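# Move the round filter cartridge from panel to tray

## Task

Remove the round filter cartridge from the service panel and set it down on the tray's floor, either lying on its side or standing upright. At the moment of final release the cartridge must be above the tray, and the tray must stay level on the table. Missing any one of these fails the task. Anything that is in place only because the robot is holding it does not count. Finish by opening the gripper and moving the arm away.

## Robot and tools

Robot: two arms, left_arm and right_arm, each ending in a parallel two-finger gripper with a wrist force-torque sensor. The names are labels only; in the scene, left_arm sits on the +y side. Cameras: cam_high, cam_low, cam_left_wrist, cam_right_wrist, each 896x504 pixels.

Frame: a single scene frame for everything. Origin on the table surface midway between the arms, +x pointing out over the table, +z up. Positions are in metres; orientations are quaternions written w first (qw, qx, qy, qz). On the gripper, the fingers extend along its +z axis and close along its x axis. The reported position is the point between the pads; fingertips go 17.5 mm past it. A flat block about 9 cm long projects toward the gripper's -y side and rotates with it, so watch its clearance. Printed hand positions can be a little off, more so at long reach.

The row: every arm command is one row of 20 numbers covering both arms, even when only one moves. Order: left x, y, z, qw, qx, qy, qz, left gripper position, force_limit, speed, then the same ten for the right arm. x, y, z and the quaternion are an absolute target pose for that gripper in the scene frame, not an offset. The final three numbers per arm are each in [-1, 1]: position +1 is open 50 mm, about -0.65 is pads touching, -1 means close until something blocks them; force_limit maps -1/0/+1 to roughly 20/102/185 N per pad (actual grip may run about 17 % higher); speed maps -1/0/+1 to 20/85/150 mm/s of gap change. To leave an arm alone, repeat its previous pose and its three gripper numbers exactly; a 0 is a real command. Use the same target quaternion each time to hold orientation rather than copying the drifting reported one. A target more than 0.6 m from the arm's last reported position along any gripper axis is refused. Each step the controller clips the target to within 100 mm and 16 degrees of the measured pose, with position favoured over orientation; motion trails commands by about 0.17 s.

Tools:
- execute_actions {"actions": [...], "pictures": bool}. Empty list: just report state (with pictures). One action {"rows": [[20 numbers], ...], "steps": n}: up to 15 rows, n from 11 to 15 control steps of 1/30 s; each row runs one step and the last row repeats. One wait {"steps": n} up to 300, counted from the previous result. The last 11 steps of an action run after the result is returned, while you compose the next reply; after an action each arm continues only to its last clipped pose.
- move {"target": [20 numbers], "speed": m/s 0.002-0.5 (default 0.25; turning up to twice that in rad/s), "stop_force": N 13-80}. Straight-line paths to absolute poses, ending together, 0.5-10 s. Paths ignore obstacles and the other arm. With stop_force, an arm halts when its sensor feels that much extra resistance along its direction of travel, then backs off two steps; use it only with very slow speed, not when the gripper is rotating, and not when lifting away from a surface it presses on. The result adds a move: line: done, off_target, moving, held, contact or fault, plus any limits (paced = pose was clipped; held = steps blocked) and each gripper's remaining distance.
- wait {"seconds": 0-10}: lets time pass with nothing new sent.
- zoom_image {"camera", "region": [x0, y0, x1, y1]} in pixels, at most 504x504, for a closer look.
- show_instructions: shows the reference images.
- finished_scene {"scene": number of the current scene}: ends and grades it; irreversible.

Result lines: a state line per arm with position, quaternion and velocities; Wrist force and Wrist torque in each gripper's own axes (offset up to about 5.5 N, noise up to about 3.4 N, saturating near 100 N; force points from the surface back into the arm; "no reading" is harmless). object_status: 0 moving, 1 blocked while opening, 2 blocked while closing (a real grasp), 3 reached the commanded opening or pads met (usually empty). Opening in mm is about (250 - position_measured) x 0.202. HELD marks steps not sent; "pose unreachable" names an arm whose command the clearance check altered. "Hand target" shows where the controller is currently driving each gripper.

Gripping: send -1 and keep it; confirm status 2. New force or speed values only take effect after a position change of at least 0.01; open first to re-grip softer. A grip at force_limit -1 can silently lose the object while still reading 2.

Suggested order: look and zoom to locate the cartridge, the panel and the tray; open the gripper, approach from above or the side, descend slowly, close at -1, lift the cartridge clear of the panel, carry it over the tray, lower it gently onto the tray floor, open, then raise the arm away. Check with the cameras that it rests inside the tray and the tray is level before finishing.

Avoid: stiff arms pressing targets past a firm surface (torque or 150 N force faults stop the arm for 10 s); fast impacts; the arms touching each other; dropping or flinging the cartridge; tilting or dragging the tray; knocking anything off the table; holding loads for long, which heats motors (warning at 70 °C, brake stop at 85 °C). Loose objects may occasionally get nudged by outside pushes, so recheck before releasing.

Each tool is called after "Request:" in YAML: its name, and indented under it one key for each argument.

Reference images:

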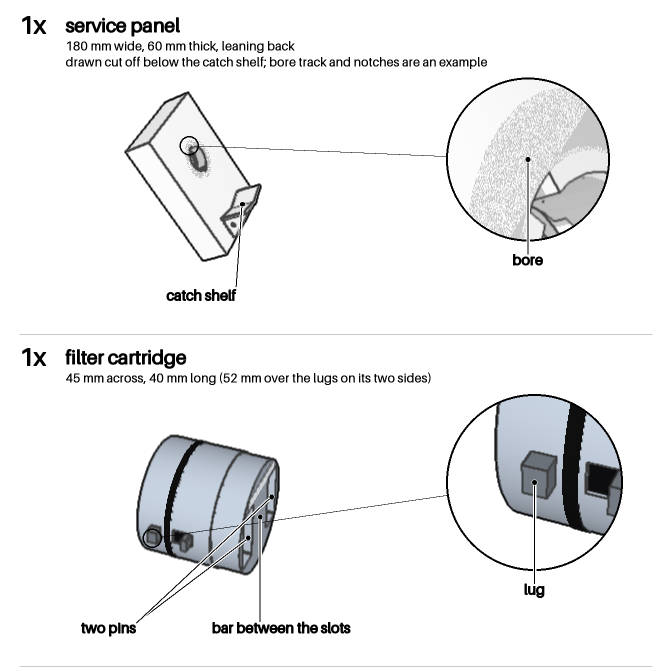

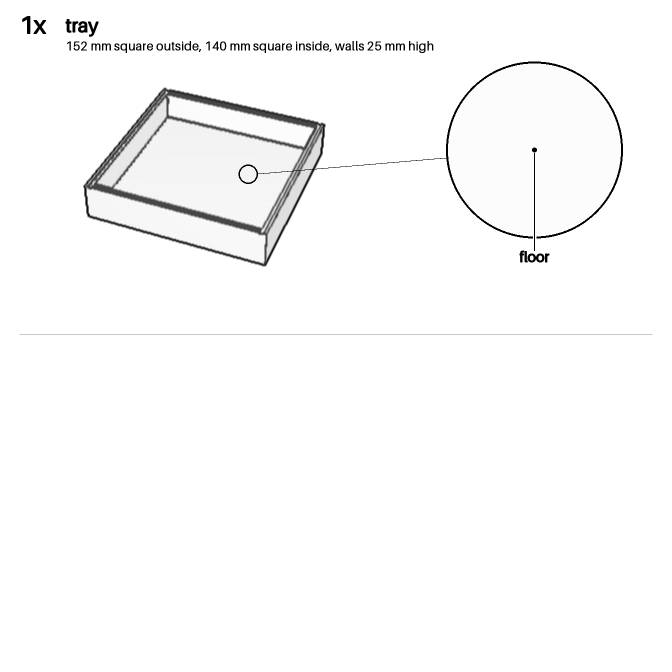

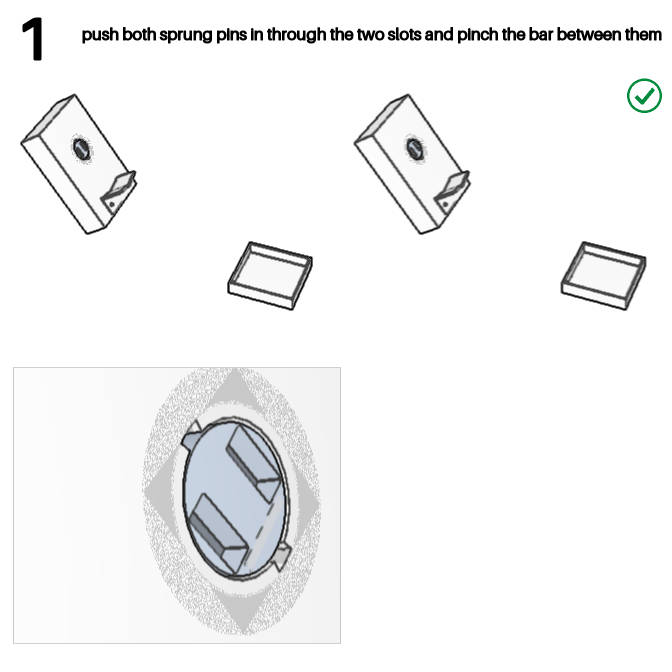

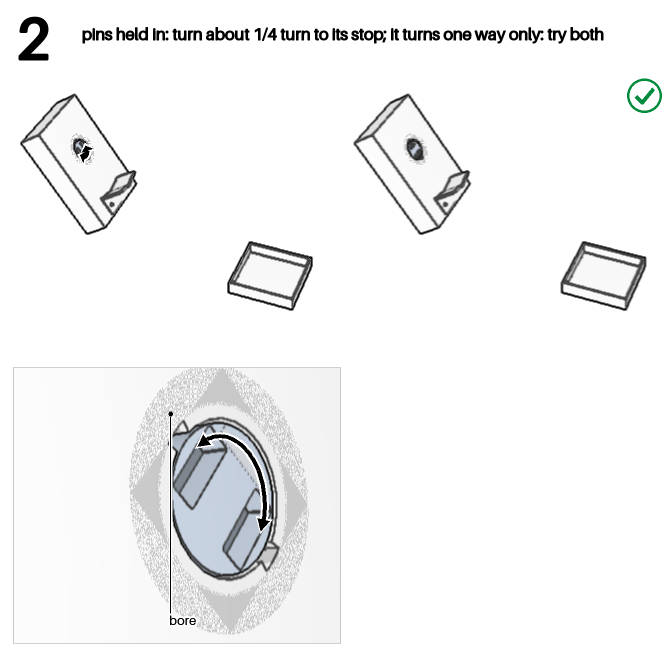

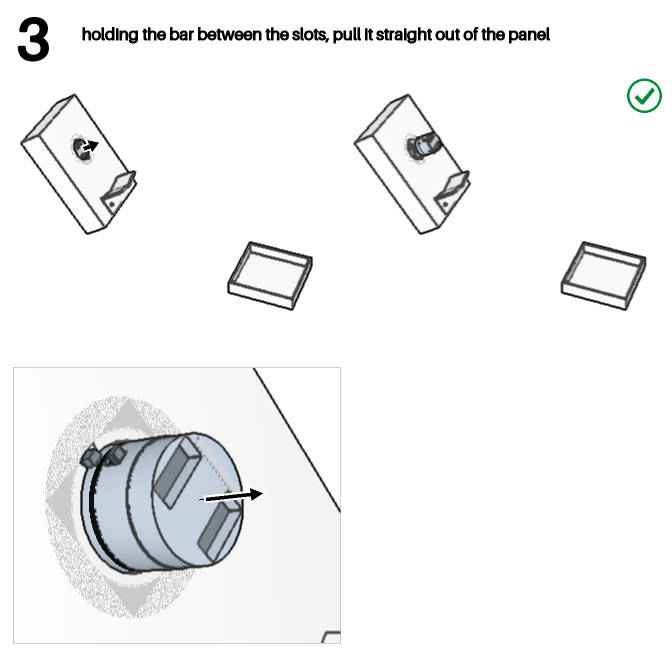

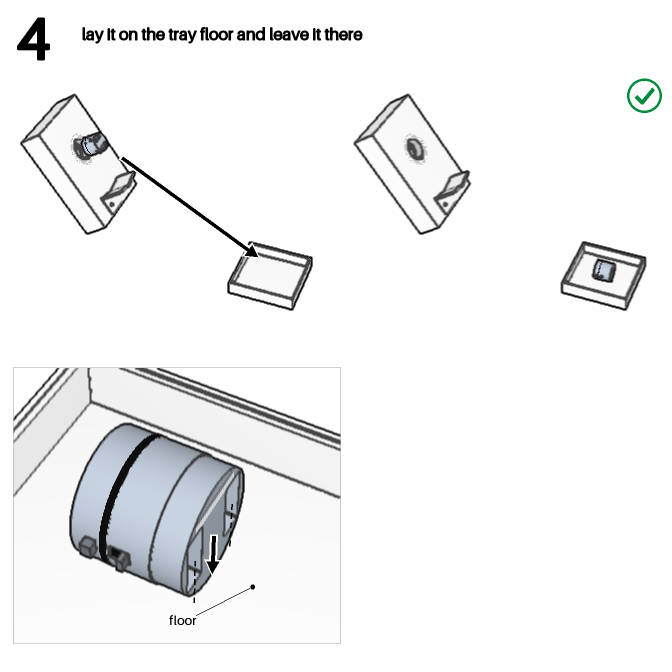

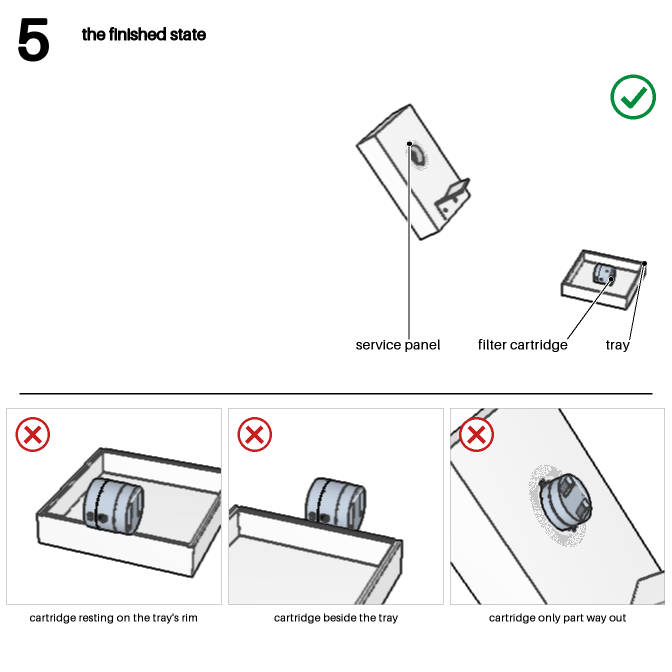

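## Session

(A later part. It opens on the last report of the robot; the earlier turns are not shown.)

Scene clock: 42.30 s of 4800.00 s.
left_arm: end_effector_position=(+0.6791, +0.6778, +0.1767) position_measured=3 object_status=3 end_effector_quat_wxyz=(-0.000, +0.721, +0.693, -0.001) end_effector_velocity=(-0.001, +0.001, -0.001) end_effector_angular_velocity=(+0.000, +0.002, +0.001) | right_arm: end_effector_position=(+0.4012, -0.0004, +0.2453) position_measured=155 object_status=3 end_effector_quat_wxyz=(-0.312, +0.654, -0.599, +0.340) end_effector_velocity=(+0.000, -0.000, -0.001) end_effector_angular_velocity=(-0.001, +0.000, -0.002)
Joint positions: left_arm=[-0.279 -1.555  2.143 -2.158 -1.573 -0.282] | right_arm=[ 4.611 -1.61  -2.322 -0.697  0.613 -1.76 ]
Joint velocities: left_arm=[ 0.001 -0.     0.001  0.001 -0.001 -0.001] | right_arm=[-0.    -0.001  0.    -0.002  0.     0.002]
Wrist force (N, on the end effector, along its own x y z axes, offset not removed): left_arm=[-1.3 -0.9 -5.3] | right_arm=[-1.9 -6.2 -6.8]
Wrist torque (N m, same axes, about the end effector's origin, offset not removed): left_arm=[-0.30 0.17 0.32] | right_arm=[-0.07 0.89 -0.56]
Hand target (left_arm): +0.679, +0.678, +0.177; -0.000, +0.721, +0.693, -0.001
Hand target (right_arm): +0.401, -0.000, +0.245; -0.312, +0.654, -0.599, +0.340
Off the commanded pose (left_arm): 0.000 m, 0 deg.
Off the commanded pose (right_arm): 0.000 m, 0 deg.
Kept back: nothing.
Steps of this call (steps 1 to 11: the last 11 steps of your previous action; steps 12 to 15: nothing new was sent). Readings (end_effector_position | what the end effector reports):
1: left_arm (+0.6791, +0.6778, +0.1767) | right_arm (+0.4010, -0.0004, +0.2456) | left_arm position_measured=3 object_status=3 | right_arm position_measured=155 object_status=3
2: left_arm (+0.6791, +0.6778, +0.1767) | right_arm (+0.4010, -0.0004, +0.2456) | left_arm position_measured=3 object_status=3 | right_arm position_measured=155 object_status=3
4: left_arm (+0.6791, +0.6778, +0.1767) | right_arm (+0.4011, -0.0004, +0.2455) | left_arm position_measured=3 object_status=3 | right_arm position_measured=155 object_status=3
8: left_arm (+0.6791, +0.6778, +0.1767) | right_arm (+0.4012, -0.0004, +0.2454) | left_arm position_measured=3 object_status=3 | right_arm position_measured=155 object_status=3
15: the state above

Request:
execute_actions:
  actions:
    - {"rows": [[0.6791, 0.6778, 0.1767, 0.0, 0.721, 0.693, -0.001, 1, 0, 0, 0.4012, -0.0004, 0.24525, 0.3134, -0.6513, 0.6021, -0.3391, -0.02, 0, 0],[0.6791, 0.6778, 0.1767, 0.0, 0.721, 0.693, -0.001, 1, 0, 0, 0.4012, -0.0004, 0.24525, 0.3134, -0.6513, 0.6021, -0.3391, -0.02, 0, 0],[0.6791, 0.6778, 0.1767, 0.0, 0.721, 0.693, -0.001, 1, 0, 0, 0.4012, -0.0004, 0.24525, 0.3134, -0.6513, 0.6021, -0.3391, -0.02, 0, 0],[0.6791, 0.6778, 0.1767, 0.0, 0.721, 0.693, -0.001, 1, 0, 0, 0.4012, -0.0004, 0.24525, 0.3149, -0.6487, 0.6049, -0.3377, -0.02, 0, 0],[0.6791, 0.6778, 0.1767, 0.0, 0.721, 0.693, -0.001, 1, 0, 0, 0.4012, -0.0004, 0.24525, 0.3149, -0.6487, 0.6049, -0.3377, -0.02, 0, 0],[0.6791, 0.6778, 0.1767, 0.0, 0.721, 0.693, -0.001, 1, 0, 0, 0.4012, -0.0004, 0.24525, 0.3149, -0.6487, 0.6049, -0.3377, -0.02, 0, 0],[0.6791, 0.6778, 0.1767, 0.0, 0.721, 0.693, -0.001, 1, 0, 0, 0.4012, -0.0004, 0.24525, 0.3164, -0.6461, 0.6078, -0.3363, -0.02, 0, 0]], "steps": 12}

Request:
execute_actions:
  actions:
    - {"steps": 18}

Scene clock: 43.40 s of 4800.00 s.
left_arm: end_effector_position=(+0.6791, +0.6778, +0.1767) position_measured=3 object_status=3 end_effector_quat_wxyz=(-0.000, +0.721, +0.693, -0.001) end_effector_velocity=(+0.000, +0.000, +0.000) end_effector_angular_velocity=(+0.000, -0.000, +0.001) | right_arm: end_effector_position=(+0.4012, -0.0004, +0.2453) position_measured=155 object_status=3 end_effector_quat_wxyz=(-0.312, +0.654, -0.599, +0.340) end_effector_velocity=(-0.000, -0.000, +0.000) end_effector_angular_velocity=(+0.010, -0.000, -0.007)
Joint positions: left_arm=[-0.279 -1.555  2.143 -2.158 -1.573 -0.282] | right_arm=[ 4.611 -1.61  -2.322 -0.697  0.613 -1.759]
Joint velocities: left_arm=[ 0.001 -0.    -0.     0.     0.    -0.001] | right_arm=[ 0.001  0.     0.    -0.002 -0.     0.014]
Wrist force (N, on the end effector, along its own x y z axes, offset not removed): left_arm=[-0.6 -0.8 -7.6] | right_arm=[0.4 0.1 -9.5]
Wrist torque (N m, same axes, about the end effector's origin, offset not removed): left_arm=[-0.44 0.12 0.37] | right_arm=[1.35 0.29 -0.38]
Steps of this call (steps 1 to 32: nothing new was sent; step 33: the first step of this action). Readings (end_effector_position | what the end effector reports):
33: the state above

Scene clock: 44.00 s of 4800.00 s.
left_arm: end_effector_position=(+0.6791, +0.6778, +0.1767) position_measured=3 object_status=3 end_effector_quat_wxyz=(-0.000, +0.721, +0.693, -0.001) end_effector_velocity=(+0.000, -0.001, +0.000) end_effector_angular_velocity=(-0.003, -0.001, +0.000) | right_arm: end_effector_position=(+0.4013, -0.0005, +0.2453) position_measured=155 object_status=3 end_effector_quat_wxyz=(-0.316, +0.646, -0.608, +0.336) end_effector_velocity=(-0.000, +0.000, -0.000) end_effector_angular_velocity=(+0.005, +0.000, -0.003)
Joint positions: left_arm=[-0.279 -1.555  2.143 -2.158 -1.573 -0.282] | right_arm=[ 4.611 -1.611 -2.321 -0.698  0.613 -1.734]
Joint velocities: left_arm=[-0.001 -0.     0.001 -0.002 -0.002 -0.001] | right_arm=[ 0.    -0.001  0.     0.     0.     0.006]
Wrist force (N, on the end effector, along its own x y z axes, offset not removed): left_arm=[-1.3 -4.0 -3.0] | right_arm=[5.9 -10.9 -5.7]
Wrist torque (N m, same axes, about the end effector's origin, offset not removed): left_arm=[-0.88 0.33 0.27] | right_arm=[1.32 0.95 -0.79]
Hand target (left_arm): +0.679, +0.678, +0.177; -0.000, +0.721, +0.693, -0.001
Hand target (right_arm): +0.401, -0.000, +0.245; -0.316, +0.646, -0.608, +0.336
Off the commanded pose (left_arm): 0.000 m, 0 deg.
Off the commanded pose (right_arm): 0.000 m, 0 deg.
Kept back: nothing.
Steps of this call (steps 1 to 11: the last 11 steps of your previous action; steps 12 to 18: nothing new was sent). Readings (end_effector_position | what the end effector reports):
1: left_arm (+0.6791, +0.6778, +0.1767) | right_arm (+0.4012, -0.0004, +0.2452) | left_arm position_measured=3 object_status=3 | right_arm position_measured=155 object_status=3
2: left_arm (+0.6791, +0.6778, +0.1767) | right_arm (+0.4012, -0.0004, +0.2452) | left_arm position_measured=3 object_status=3 | right_arm position_measured=155 object_status=3
4: left_arm (+0.6791, +0.6778, +0.1767) | right_arm (+0.4012, -0.0004, +0.2452) | left_arm position_measured=3 object_status=3 | right_arm position_measured=155 object_status=3
8: left_arm (+0.6791, +0.6778, +0.1767) | right_arm (+0.4012, -0.0005, +0.2452) | left_arm position_measured=3 object_status=3 | right_arm position_measured=155 object_status=3
18: the state above

Request:
execute_actions:
  actions:
    - {"rows": [[0.6791, 0.6778, 0.1767, 0.0, 0.721, 0.693, -0.001, 1, 0, 0, 0.4012, -0.0004, 0.24525, 0.3178, -0.6434, 0.6106, -0.3349, -0.02, 0, 0],[0.6791, 0.6778, 0.1767, 0.0, 0.721, 0.693, -0.001, 1, 0, 0, 0.4012, -0.0004, 0.24525, 0.3178, -0.6434, 0.6106, -0.3349, -0.02, 0, 0],[0.6791, 0.6778, 0.1767, 0.0, 0.721, 0.693, -0.001, 1, 0, 0, 0.4012, -0.0004, 0.24525, 0.3178, -0.6434, 0.6106, -0.3349, -0.02, 0, 0],[0.6791, 0.6778, 0.1767, 0.0, 0.721, 0.693, -0.001, 1, 0, 0, 0.4012, -0.0004, 0.24525, 0.3193, -0.6407, 0.6134, -0.3335, -0.02, 0, 0],[0.6791, 0.6778, 0.1767, 0.0, 0.721, 0.693, -0.001, 1, 0, 0, 0.4012, -0.0004, 0.24525, 0.3193, -0.6407, 0.6134, -0.3335, -0.02, 0, 0],[0.6791, 0.6778, 0.1767, 0.0, 0.721, 0.693, -0.001, 1, 0, 0, 0.4012, -0.0004, 0.24525, 0.3193, -0.6407, 0.6134, -0.3335, -0.02, 0, 0],[0.6791, 0.6778, 0.1767, 0.0, 0.721, 0.693, -0.001, 1, 0, 0, 0.4012, -0.0004, 0.24525, 0.3208, -0.6381, 0.6162, -0.3321, -0.02, 0, 0]], "steps": 12}

Request:
execute_actions:
  actions:
    - {"steps": 18}
  pictures: true

Scene clock: 44.97 s of 4800.00 s.
left_arm: end_effector_position=(+0.6791, +0.6778, +0.1767) position_measured=3 object_status=3 end_effector_quat_wxyz=(-0.000, +0.721, +0.693, -0.001) end_effector_velocity=(-0.001, +0.001, -0.001) end_effector_angular_velocity=(-0.000, +0.003, +0.002) | right_arm: end_effector_position=(+0.4012, -0.0004, +0.2453) position_measured=155 object_status=3 end_effector_quat_wxyz=(-0.316, +0.646, -0.608, +0.336) end_effector_velocity=(-0.000, +0.000, +0.000) end_effector_angular_velocity=(+0.011, +0.000, -0.008)
Joint positions: left_arm=[-0.279 -1.555  2.143 -2.158 -1.573 -0.282] | right_arm=[ 4.611 -1.611 -2.321 -0.697  0.613 -1.733]
Joint velocities: left_arm=[ 0.002  0.001  0.     0.002 -0.001 -0.   ] | right_arm=[ 0.    -0.     0.001 -0.     0.     0.013]
Wrist force (N, on the end effector, along its own x y z axes, offset not removed): left_arm=[-1.9 -1.2 -6.3] | right_arm=[10.7 -21.2 -4.9]
Wrist torque (N m, same axes, about the end effector's origin, offset not removed): left_arm=[-0.38 0.39 0.33] | right_arm=[-0.15 0.35 -0.67]
Steps of this call (steps 1 to 28: nothing new was sent; step 29: the first step of this action). Readings (end_effector_position | what the end effector reports):
29: the state above

Scene clock: 45.57 s of 4800.00 s.
left_arm: end_effector_position=(+0.6791, +0.6778, +0.1767) position_measured=3 object_status=3 end_effector_quat_wxyz=(-0.000, +0.721, +0.693, -0.001) end_effector_velocity=(+0.000, +0.000, +0.001) end_effector_angular_velocity=(-0.001, -0.002, +0.001) | right_arm: end_effector_position=(+0.4012, -0.0004, +0.2453) position_measured=155 object_status=3 end_effector_quat_wxyz=(-0.321, +0.638, -0.616, +0.332) end_effector_velocity=(-0.000, +0.000, +0.001) end_effector_angular_velocity=(+0.006, -0.000, -0.002)
Joint positions: left_arm=[-0.279 -1.555  2.143 -2.158 -1.573 -0.282] | right_arm=[ 4.611 -1.612 -2.32  -0.697  0.613 -1.707]
Joint velocities: left_arm=[ 0.001 -0.001  0.    -0.001 -0.001 -0.   ] | right_arm=[ 0.     0.001  0.     0.002 -0.     0.004]
Wrist force (N, on the end effector, along its own x y z axes, offset not removed): left_arm=[1.1 -0.7 -4.4] | right_arm=[8.9 -26.8 6.3]
Wrist torque (N m, same axes, about the end effector's origin, offset not removed): left_arm=[-0.25 -0.17 0.22] | right_arm=[1.70 1.15 -2.17]
Hand target (left_arm): +0.679, +0.678, +0.177; -0.000, +0.721, +0.693, -0.001
Hand target (right_arm): +0.401, -0.000, +0.245; -0.321, +0.638, -0.616, +0.332
Off the commanded pose (left_arm): 0.000 m, 0 deg.
Off the commanded pose (right_arm): 0.000 m, 0 deg.
Kept back: nothing.
Steps of this call (steps 1 to 11: the last 11 steps of your previous action; steps 12 to 18: nothing new was sent). Readings (end_effector_position | what the end effector reports):
1: left_arm (+0.6791, +0.6778, +0.1767) | right_arm (+0.4012, -0.0004, +0.2453) | left_arm position_measured=3 object_status=3 | right_arm position_measured=155 object_status=3
2: left_arm (+0.6791, +0.6778, +0.1767) | right_arm (+0.4012, -0.0004, +0.2453) | left_arm position_measured=3 object_status=3 | right_arm position_measured=155 object_status=3
4: left_arm (+0.6791, +0.6778, +0.1767) | right_arm (+0.4012, -0.0004, +0.2453) | left_arm position_measured=3 object_status=3 | right_arm position_measured=155 object_status=3
8: left_arm (+0.6791, +0.6778, +0.1767) | right_arm (+0.4012, -0.0004, +0.2453) | left_arm position_measured=3 object_status=3 | right_arm position_measured=155 object_status=3
18: the state above

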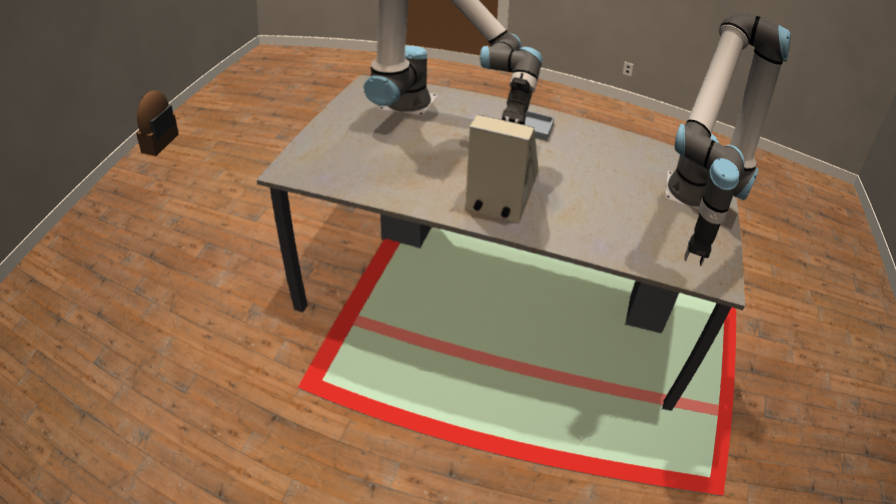

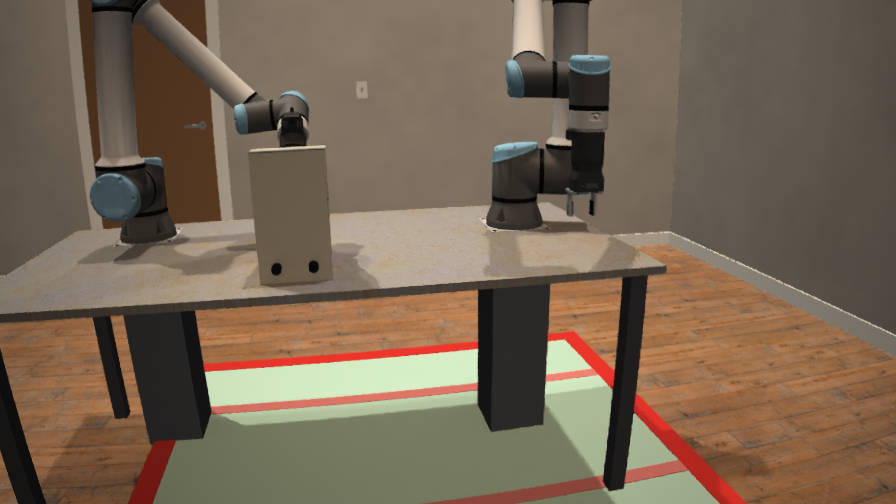

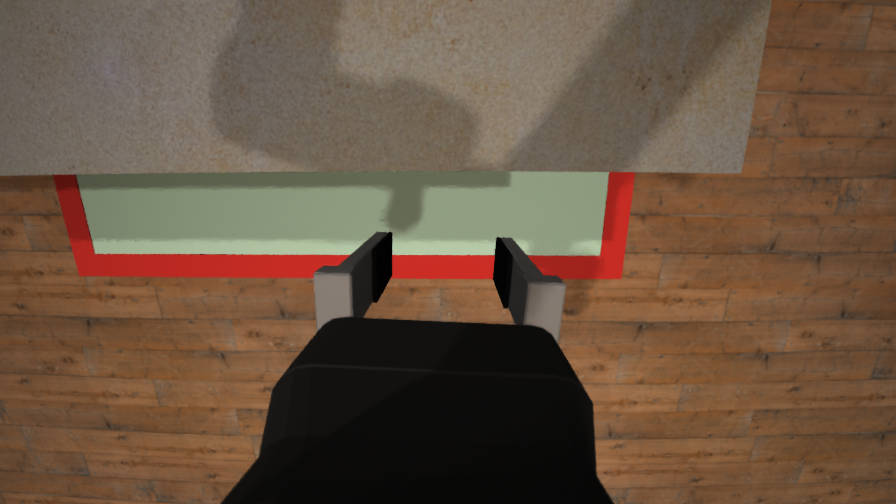

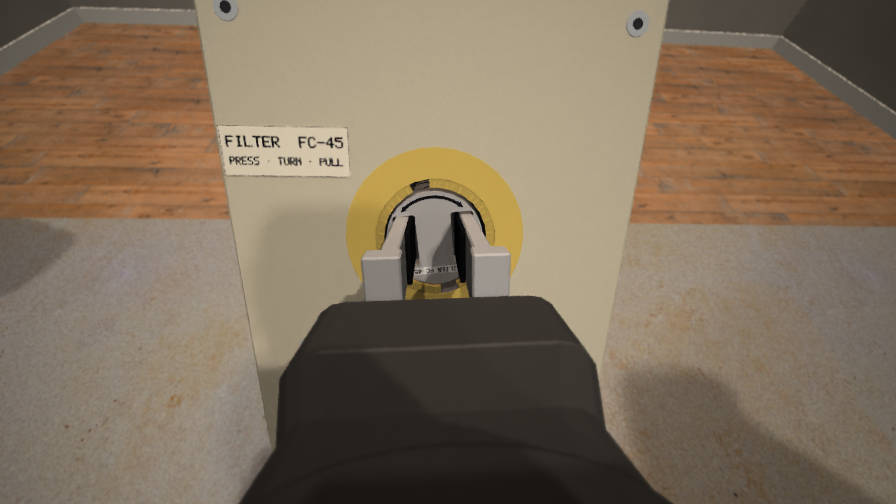

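Request:
move:
  target: [0.6791, 0.6778, 0.1767, 0.0, 0.721, 0.693, -0.001, 1, 0, 0, 0.40143, -0.00035, 0.24558, 0.2999, -0.6745, 0.5761, -0.3511, -0.02, 0, 0]
  speed: 0.04

Scene clock: 48.00 s of 4800.00 s.
left_arm: end_effector_position=(+0.6791, +0.6778, +0.1767) position_measured=3 object_status=3 end_effector_quat_wxyz=(-0.000, +0.721, +0.693, -0.001) end_effector_velocity=(-0.000, +0.001, +0.000) end_effector_angular_velocity=(+0.000, +0.001, +0.003) | right_arm: end_effector_position=(+0.4014, -0.0004, +0.2456) position_measured=155 object_status=3 end_effector_quat_wxyz=(-0.300, +0.674, -0.577, +0.351) end_effector_velocity=(-0.000, -0.000, +0.000) end_effector_angular_velocity=(-0.012, -0.000, +0.009)
Joint positions: left_arm=[-0.279 -1.555  2.143 -2.158 -1.573 -0.282] | right_arm=[ 4.61  -1.607 -2.324 -0.697  0.613 -1.829]
Joint velocities: left_arm=[ 0.001  0.    -0.     0.001 -0.    -0.002] | right_arm=[ 0.     0.001 -0.001  0.    -0.    -0.015]
Wrist force (N, on the end effector, along its own x y z axes, offset not removed): left_arm=[-1.7 -0.5 -2.6] | right_arm=[-1.5 0.3 -0.5]
Wrist torque (N m, same axes, about the end effector's origin, offset not removed): left_arm=[-0.12 0.23 0.33] | right_arm=[0.15 0.28 -0.19]
Hand target (left_arm): +0.679, +0.678, +0.177; -0.000, +0.721, +0.693, -0.001
Hand target (right_arm): +0.401, -0.000, +0.246; -0.300, +0.674, -0.576, +0.351
Off the commanded pose (left_arm): 0.000 m, 0 deg.
Off the commanded pose (right_arm): 0.000 m, 0 deg.
Kept back: nothing.
move: done

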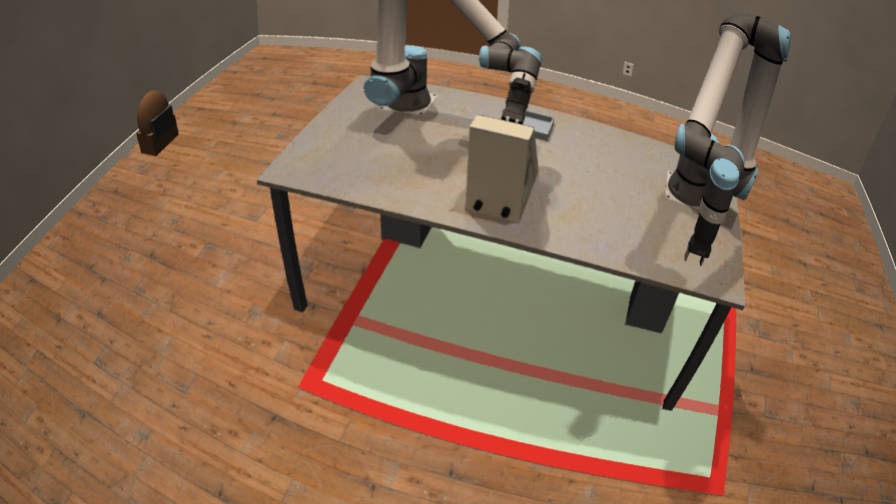

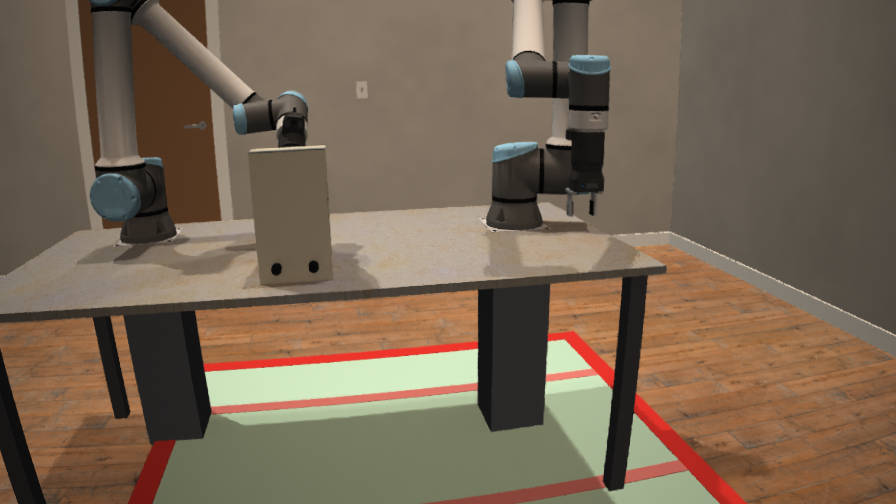

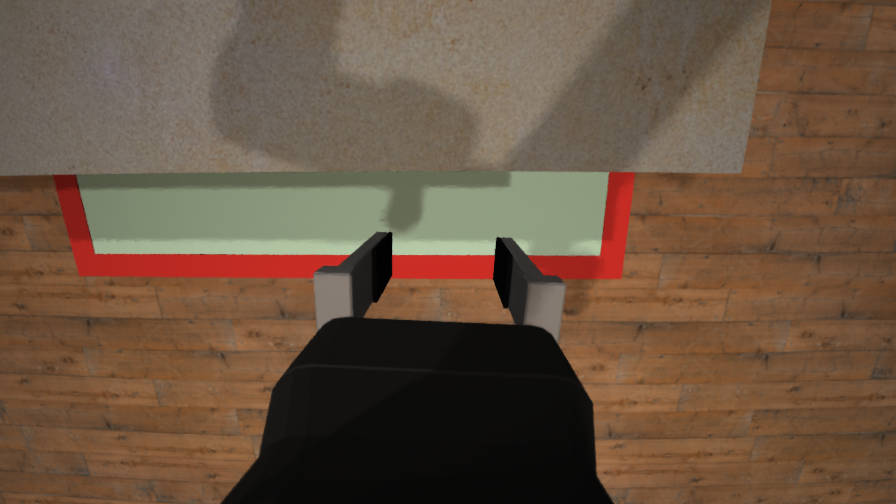

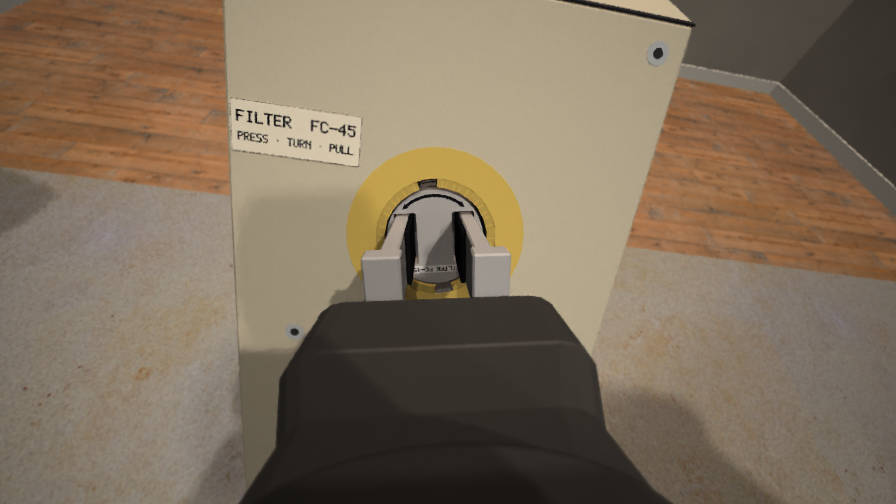

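Request:
execute_actions:
  actions:
    - {"rows": [[0.6791, 0.6778, 0.1767, 0.0, 0.721, 0.693, -0.001, 1, 0, 0, 0.40143, -0.00035, 0.24558, 0.2968, -0.6795, 0.5702, -0.3537, -0.02, 0, 0],[0.6791, 0.6778, 0.1767, 0.0, 0.721, 0.693, -0.001, 1, 0, 0, 0.40143, -0.00035, 0.24558, 0.2968, -0.6795, 0.5702, -0.3537, -0.02, 0, 0],[0.6791, 0.6778, 0.1767, 0.0, 0.721, 0.693, -0.001, 1, 0, 0, 0.40143, -0.00035, 0.24558, 0.2968, -0.6795, 0.5702, -0.3537, -0.02, 0, 0],[0.6791, 0.6778, 0.1767, 0.0, 0.721, 0.693, -0.001, 1, 0, 0, 0.40143, -0.00035, 0.24558, 0.2968, -0.6795, 0.5702, -0.3537, -0.02, 0, 0],[0.6791, 0.6778, 0.1767, 0.0, 0.721, 0.693, -0.001, 1, 0, 0, 0.40143, -0.00035, 0.24558, 0.2937, -0.6844, 0.5642, -0.3563, -0.02, 0, 0]], "steps": 12}

Request:
execute_actions:
  actions:
    - {"steps": 16}

Scene clock: 48.80 s of 4800.00 s.
left_arm: end_effector_position=(+0.6791, +0.6778, +0.1767) position_measured=3 object_status=3 end_effector_quat_wxyz=(-0.000, +0.721, +0.693, -0.001) end_effector_velocity=(+0.001, +0.001, +0.001) end_effector_angular_velocity=(-0.000, -0.004, +0.002) | right_arm: end_effector_position=(+0.4014, -0.0004, +0.2456) position_measured=155 object_status=3 end_effector_quat_wxyz=(-0.300, +0.675, -0.576, +0.351) end_effector_velocity=(-0.000, -0.000, +0.000) end_effector_angular_velocity=(-0.019, +0.000, +0.013)
Joint positions: left_arm=[-0.279 -1.555  2.143 -2.158 -1.573 -0.282] | right_arm=[ 4.61  -1.607 -2.324 -0.697  0.613 -1.831]
Joint velocities: left_arm=[ 0.001 -0.001 -0.001 -0.002  0.001 -0.001] | right_arm=[ 0.     0.002 -0.001 -0.002  0.    -0.022]
Wrist force (N, on the end effector, along its own x y z axes, offset not removed): left_arm=[-0.8 0.1 -6.0] | right_arm=[-7.0 -2.2 -6.8]
Wrist torque (N m, same axes, about the end effector's origin, offset not removed): left_arm=[-0.14 0.14 0.19] | right_arm=[-0.40 1.68 0.02]
Steps of this call (steps 1 to 23: nothing new was sent; step 24: the first step of this action). Readings (end_effector_position | what the end effector reports):
24: the state above

Scene clock: 49.33 s of 4800.00 s.
left_arm: end_effector_position=(+0.6791, +0.6778, +0.1767) position_measured=3 object_status=3 end_effector_quat_wxyz=(-0.000, +0.721, +0.693, -0.001) end_effector_velocity=(+0.001, -0.001, +0.001) end_effector_angular_velocity=(-0.001, -0.002, +0.000) | right_arm: end_effector_position=(+0.4014, -0.0004, +0.2455) position_measured=155 object_status=3 end_effector_quat_wxyz=(-0.294, +0.684, -0.564, +0.356) end_effector_velocity=(+0.000, -0.000, +0.000) end_effector_angular_velocity=(-0.006, -0.000, +0.004)
Joint positions: left_arm=[-0.279 -1.555  2.143 -2.158 -1.573 -0.282] | right_arm=[ 4.61  -1.606 -2.325 -0.697  0.613 -1.865]
Joint velocities: left_arm=[-0.001 -0.    -0.001 -0.001  0.    -0.001] | right_arm=[-0.     0.001 -0.     0.     0.    -0.008]
Wrist force (N, on the end effector, along its own x y z axes, offset not removed): left_arm=[2.7 0.7 -3.3] | right_arm=[-2.9 3.4 -3.5]
Wrist torque (N m, same axes, about the end effector's origin, offset not removed): left_arm=[0.10 -0.44 0.17] | right_arm=[0.51 0.46 -0.13]
Hand target (left_arm): +0.679, +0.678, +0.177; -0.000, +0.721, +0.693, -0.001
Hand target (right_arm): +0.401, -0.000, +0.246; -0.294, +0.684, -0.564, +0.356
Off the commanded pose (left_arm): 0.000 m, 0 deg.
Off the commanded pose (right_arm): 0.000 m, 0 deg.
Kept back: nothing.
Steps of this call (steps 1 to 11: the last 11 steps of your previous action; steps 12 to 16: nothing new was sent). Readings (end_effector_position | what the end effector reports):
1: left_arm (+0.6791, +0.6778, +0.1767) | right_arm (+0.4014, -0.0003, +0.2456) | left_arm position_measured=3 object_status=3 | right_arm position_measured=155 object_status=3
2: left_arm (+0.6791, +0.6778, +0.1767) | right_arm (+0.4014, -0.0003, +0.2456) | left_arm position_measured=3 object_status=3 | right_arm position_measured=155 object_status=3
4: left_arm (+0.6791, +0.6778, +0.1767) | right_arm (+0.4014, -0.0003, +0.2456) | left_arm position_measured=3 object_status=3 | right_arm position_measured=155 object_status=3
8: left_arm (+0.6791, +0.6778, +0.1767) | right_arm (+0.4014, -0.0003, +0.2456) | left_arm position_measured=3 object_status=3 | right_arm position_measured=155 object_status=3
16: the state above

Request:
execute_actions:
  actions:
    - {"rows": [[0.6791, 0.6778, 0.1767, 0.0, 0.721, 0.693, -0.001, 1, 0, 0, 0.40143, -0.00035, 0.24558, 0.2906, -0.6893, 0.5582, -0.3588, -0.02, 0, 0],[0.6791, 0.6778, 0.1767, 0.0, 0.721, 0.693, -0.001, 1, 0, 0, 0.40143, -0.00035, 0.24558, 0.2906, -0.6893, 0.5582, -0.3588, -0.02, 0, 0],[0.6791, 0.6778, 0.1767, 0.0, 0.721, 0.693, -0.001, 1, 0, 0, 0.40143, -0.00035, 0.24558, 0.2906, -0.6893, 0.5582, -0.3588, -0.02, 0, 0],[0.6791, 0.6778, 0.1767, 0.0, 0.721, 0.693, -0.001, 1, 0, 0, 0.40143, -0.00035, 0.24558, 0.2906, -0.6893, 0.5582, -0.3588, -0.02, 0, 0],[0.6791, 0.6778, 0.1767, 0.0, 0.721, 0.693, -0.001, 1, 0, 0, 0.40143, -0.00035, 0.24558, 0.2874, -0.6942, 0.5522, -0.3614, -0.02, 0, 0]], "steps": 12}

Request:
execute_actions:
  actions:
    - {"steps": 16}

Scene clock: 50.07 s of 4800.00 s.
left_arm: end_effector_position=(+0.6791, +0.6778, +0.1767) position_measured=3 object_status=3 end_effector_quat_wxyz=(-0.000, +0.721, +0.693, -0.001) end_effector_velocity=(+0.000, +0.000, -0.000) end_effector_angular_velocity=(+0.001, -0.000, -0.001) | right_arm: end_effector_position=(+0.4014, -0.0004, +0.2456) position_measured=155 object_status=3 end_effector_quat_wxyz=(-0.294, +0.684, -0.564, +0.356) end_effector_velocity=(-0.000, -0.000, +0.000) end_effector_angular_velocity=(-0.018, +0.000, +0.012)
Joint positions: left_arm=[-0.279 -1.555  2.143 -2.158 -1.573 -0.282] | right_arm=[ 4.61  -1.606 -2.325 -0.697  0.613 -1.866]
Joint velocities: left_arm=[ 0.     0.001  0.    -0.001  0.001  0.001] | right_arm=[-0.     0.001 -0.001 -0.001 -0.    -0.021]
Wrist force (N, on the end effector, along its own x y z axes, offset not removed): left_arm=[1.6 -1.7 -3.9] | right_arm=[-3.4 3.1 -6.3]
Wrist torque (N m, same axes, about the end effector's origin, offset not removed): left_arm=[-0.41 -0.17 0.30] | right_arm=[0.26 0.69 -0.12]
Steps of this call (steps 1 to 21: nothing new was sent; step 22: the first step of this action). Readings (end_effector_position | what the end effector reports):
22: the state above

Scene clock: 50.60 s of 4800.00 s.
left_arm: end_effector_position=(+0.6791, +0.6778, +0.1767) position_measured=3 object_status=3 end_effector_quat_wxyz=(-0.000, +0.721, +0.693, -0.001) end_effector_velocity=(+0.000, -0.000, -0.001) end_effector_angular_velocity=(+0.001, +0.001, +0.000) | right_arm: end_effector_position=(+0.4014, -0.0004, +0.2456) position_measured=155 object_status=3 end_effector_quat_wxyz=(-0.288, +0.694, -0.552, +0.361) end_effector_velocity=(-0.000, +0.000, +0.000) end_effector_angular_velocity=(-0.006, +0.000, +0.005)
Joint positions: left_arm=[-0.279 -1.555  2.143 -2.158 -1.573 -0.282] | right_arm=[ 4.609 -1.605 -2.326 -0.697  0.613 -1.9  ]
Joint velocities: left_arm=[-0.001  0.001 -0.     0.     0.001 -0.001] | right_arm=[ 0.     0.001 -0.     0.     0.    -0.008]
Wrist force (N, on the end effector, along its own x y z axes, offset not removed): left_arm=[-2.2 -3.6 -4.6] | right_arm=[3.7 3.3 1.0]
Wrist torque (N m, same axes, about the end effector's origin, offset not removed): left_arm=[-0.73 0.41 0.31] | right_arm=[0.36 -0.68 -0.41]
Hand target (left_arm): +0.679, +0.678, +0.177; -0.000, +0.721, +0.693, -0.001
Hand target (right_arm): +0.401, -0.000, +0.246; -0.287, +0.694, -0.552, +0.361
Off the commanded pose (left_arm): 0.000 m, 0 deg.
Off the commanded pose (right_arm): 0.000 m, 0 deg.
Kept back: nothing.
Steps of this call (steps 1 to 11: the last 11 steps of your previous action; steps 12 to 16: nothing new was sent). Readings (end_effector_position | what the end effector reports):
1: left_arm (+0.6791, +0.6778, +0.1767) | right_arm (+0.4014, -0.0003, +0.2456) | left_arm position_measured=3 object_status=3 | right_arm position_measured=155 object_status=3
2: left_arm (+0.6791, +0.6778, +0.1767) | right_arm (+0.4014, -0.0003, +0.2456) | left_arm position_measured=3 object_status=3 | right_arm position_measured=155 object_status=3
4: left_arm (+0.6791, +0.6778, +0.1767) | right_arm (+0.4014, -0.0003, +0.2456) | left_arm position_measured=3 object_status=3 | right_arm position_measured=155 object_status=3
8: left_arm (+0.6791, +0.6778, +0.1767) | right_arm (+0.4014, -0.0003, +0.2456) | left_arm position_measured=3 object_status=3 | right_arm position_measured=155 object_status=3
16: the state above

Request:
execute_actions:
  actions:
    - {"rows": [[0.6791, 0.6778, 0.1767, 0.0, 0.721, 0.693, -0.001, 1, 0, 0, 0.40143, -0.00035, 0.24558, 0.2843, -0.6990, 0.5461, -0.3639, -0.02, 0, 0],[0.6791, 0.6778, 0.1767, 0.0, 0.721, 0.693, -0.001, 1, 0, 0, 0.40143, -0.00035, 0.24558, 0.2843, -0.6990, 0.5461, -0.3639, -0.02, 0, 0],[0.6791, 0.6778, 0.1767, 0.0, 0.721, 0.693, -0.001, 1, 0, 0, 0.40143, -0.00035, 0.24558, 0.2843, -0.6990, 0.5461, -0.3639, -0.02, 0, 0],[0.6791, 0.6778, 0.1767, 0.0, 0.721, 0.693, -0.001, 1, 0, 0, 0.40143, -0.00035, 0.24558, 0.2843, -0.6990, 0.5461, -0.3639, -0.02, 0, 0],[0.6791, 0.6778, 0.1767, 0.0, 0.721, 0.693, -0.001, 1, 0, 0, 0.40143, -0.00035, 0.24558, 0.2811, -0.7037, 0.5400, -0.3663, -0.02, 0, 0]], "steps": 12}

Request:
execute_actions:
  actions:
    - {"steps": 16}

Scene clock: 51.67 s of 4800.00 s.
left_arm: end_effector_position=(+0.6791, +0.6778, +0.1767) position_measured=3 object_status=3 end_effector_quat_wxyz=(-0.000, +0.721, +0.693, -0.001) end_effector_velocity=(+0.001, -0.000, +0.001) end_effector_angular_velocity=(+0.000, -0.004, -0.000) | right_arm: end_effector_position=(+0.4014, -0.0004, +0.2456) position_measured=155 object_status=3 end_effector_quat_wxyz=(-0.287, +0.694, -0.552, +0.361) end_effector_velocity=(-0.000, +0.000, -0.000) end_effector_angular_velocity=(-0.018, -0.000, +0.013)
Joint positions: left_arm=[-0.279 -1.555  2.143 -2.158 -1.573 -0.282] | right_arm=[ 4.609 -1.605 -2.326 -0.697  0.613 -1.901]
Joint velocities: left_arm=[-0.    -0.001 -0.001 -0.002  0.002 -0.   ] | right_arm=[ 0.     0.001 -0.001  0.001 -0.    -0.023]
Wrist force (N, on the end effector, along its own x y z axes, offset not removed): left_arm=[1.1 -0.5 -4.5] | right_arm=[1.8 3.5 0.1]
Wrist torque (N m, same axes, about the end effector's origin, offset not removed): left_arm=[-0.27 -0.10 0.21] | right_arm=[0.64 -0.16 -0.25]
Steps of this call (steps 1 to 31: nothing new was sent; step 32: the first step of this action). Readings (end_effector_position | what the end effector reports):
32: the state above

Scene clock: 52.20 s of 4800.00 s.
left_arm: end_effector_position=(+0.6791, +0.6778, +0.1767) position_measured=3 object_status=3 end_effector_quat_wxyz=(-0.000, +0.721, +0.693, -0.001) end_effector_velocity=(-0.000, +0.000, -0.000) end_effector_angular_velocity=(+0.000, +0.000, -0.001) | right_arm: end_effector_position=(+0.4014, -0.0004, +0.2456) position_measured=155 object_status=3 end_effector_quat_wxyz=(-0.281, +0.703, -0.540, +0.366) end_effector_velocity=(+0.000, -0.000, -0.000) end_effector_angular_velocity=(-0.007, -0.000, +0.005)
Joint positions: left_arm=[-0.279 -1.555  2.143 -2.158 -1.573 -0.282] | right_arm=[ 4.609 -1.603 -2.328 -0.697  0.613 -1.936]
Joint velocities: left_arm=[-0.    -0.     0.001 -0.001  0.     0.001] | right_arm=[-0.    -0.    -0.     0.001 -0.    -0.009]
Wrist force (N, on the end effector, along its own x y z axes, offset not removed): left_arm=[0.0 -0.5 -3.3] | right_arm=[-5.4 1.5 -9.8]
Wrist torque (N m, same axes, about the end effector's origin, offset not removed): left_arm=[-0.23 0.05 0.33] | right_arm=[0.10 0.99 -0.28]
Hand target (left_arm): +0.679, +0.678, +0.177; -0.000, +0.721, +0.693, -0.001
Hand target (right_arm): +0.401, -0.000, +0.246; -0.281, +0.704, -0.540, +0.366
Off the commanded pose (left_arm): 0.000 m, 0 deg.
Off the commanded pose (right_arm): 0.000 m, 0 deg.
Kept back: nothing.
Steps of this call (steps 1 to 11: the last 11 steps of your previous action; steps 12 to 16: nothing new was sent). Readings (end_effector_position | what the end effector reports):
1: left_arm (+0.6791, +0.6778, +0.1767) | right_arm (+0.4014, -0.0004, +0.2456) | left_arm position_measured=3 object_status=3 | right_arm position_measured=155 object_status=3
2: left_arm (+0.6791, +0.6778, +0.1767) | right_arm (+0.4014, -0.0003, +0.2456) | left_arm position_measured=3 object_status=3 | right_arm position_measured=155 object_status=3
4: left_arm (+0.6791, +0.6778, +0.1767) | right_arm (+0.4014, -0.0003, +0.2456) | left_arm position_measured=3 object_status=3 | right_arm position_measured=155 object_status=3
8: left_arm (+0.6791, +0.6778, +0.1767) | right_arm (+0.4014, -0.0003, +0.2456) | left_arm position_measured=3 object_status=3 | right_arm position_measured=155 object_status=3
16: the state above

Request:
move:
  target: [0.6791, 0.6778, 0.1767, 0.0, 0.721, 0.693, -0.001, 1, 0, 0, 0.40143, -0.00035, 0.24558, 0.1951, -0.8039, 0.3749, -0.4185, -0.02, 0, 0]
  speed: 0.08

Request:
zoom_image:
  camera: "cam_right_wrist"
  region: [365, 165, 505, 305]

Scene clock: 55.70 s of 4800.00 s.
left_arm: end_effector_position=(+0.6791, +0.6778, +0.1767) position_measured=3 object_status=3 end_effector_quat_wxyz=(-0.000, +0.721, +0.693, -0.001) end_effector_velocity=(-0.000, -0.000, -0.001) end_effector_angular_velocity=(+0.000, +0.002, +0.001) | right_arm: end_effector_position=(+0.4014, -0.0003, +0.2456) position_measured=155 object_status=3 end_effector_quat_wxyz=(-0.195, +0.804, -0.376, +0.418) end_effector_velocity=(-0.000, +0.000, -0.000) end_effector_angular_velocity=(-0.011, +0.000, +0.009)
Joint positions: left_arm=[-0.279 -1.555  2.143 -2.158 -1.573 -0.282] | right_arm=[ 4.603 -1.585 -2.339 -0.695  0.614 -2.382]
Joint velocities: left_arm=[ 0.     0.001  0.     0.    -0.    -0.001] | right_arm=[-0.    -0.    -0.001  0.003  0.    -0.016]
Wrist force (N, on the end effector, along its own x y z axes, offset not removed): left_arm=[-0.9 0.9 -4.5] | right_arm=[1.9 -0.3 -9.9]
Wrist torque (N m, same axes, about the end effector's origin, offset not removed): left_arm=[-0.04 0.18 0.23] | right_arm=[-0.22 0.24 -0.23]
Hand target (left_arm): +0.679, +0.678, +0.177; -0.000, +0.721, +0.693, -0.001
Hand target (right_arm): +0.401, -0.000, +0.246; -0.195, +0.804, -0.375, +0.418
Off the commanded pose (left_arm): 0.000 m, 0 deg.
Off the commanded pose (right_arm): 0.000 m, 0 deg.
Kept back: nothing.
move: done

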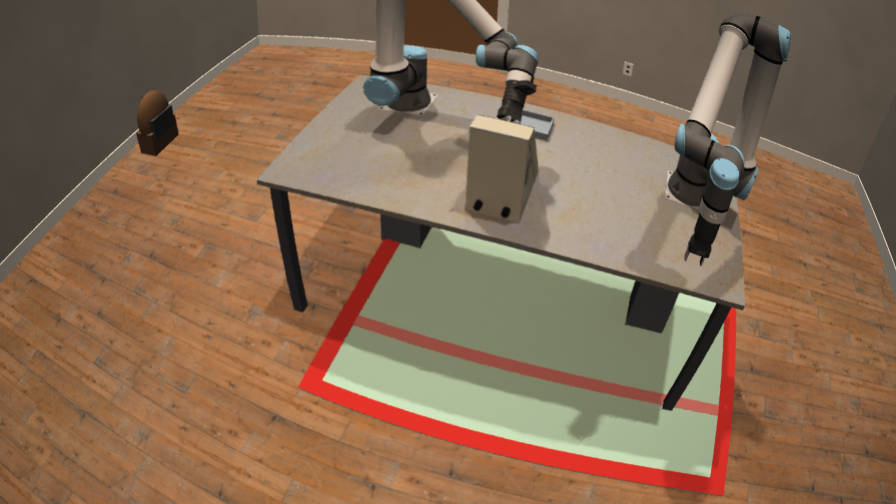

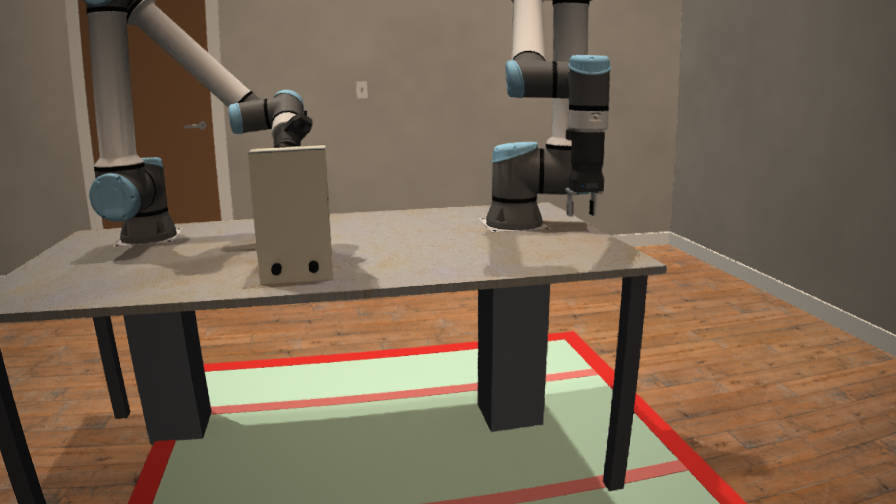

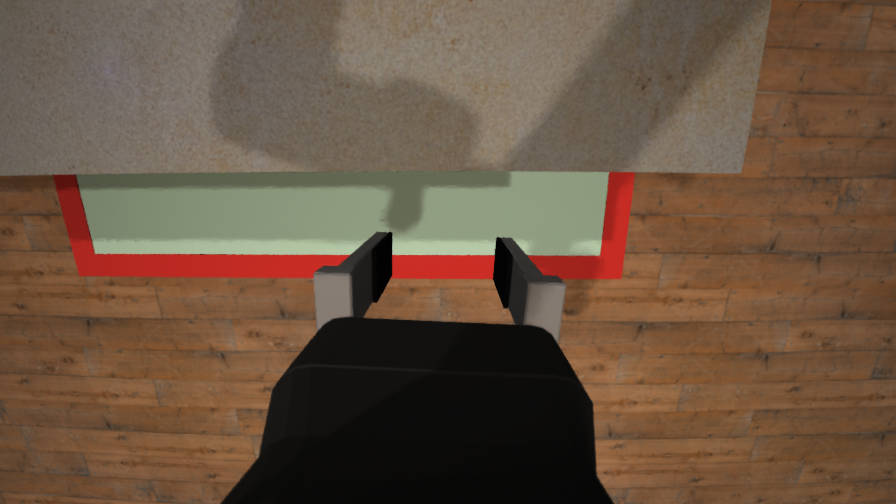

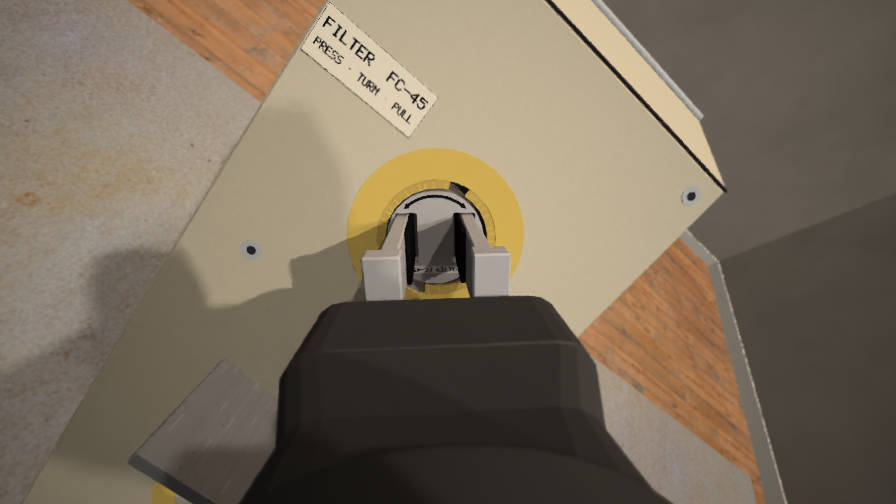

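Region (365, 165, 505, 305) of cam_right_wrist's 896x504 image, scaled by 3.600, with more detail than that image has.

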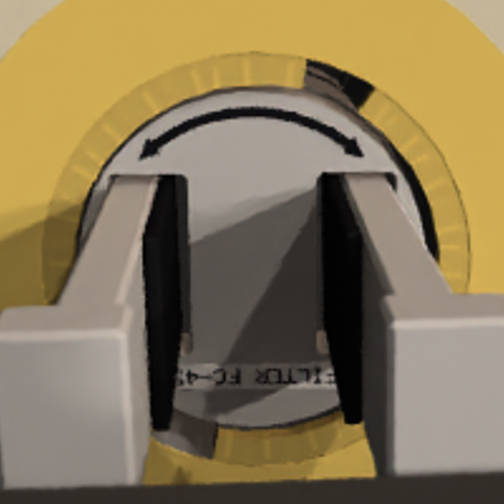

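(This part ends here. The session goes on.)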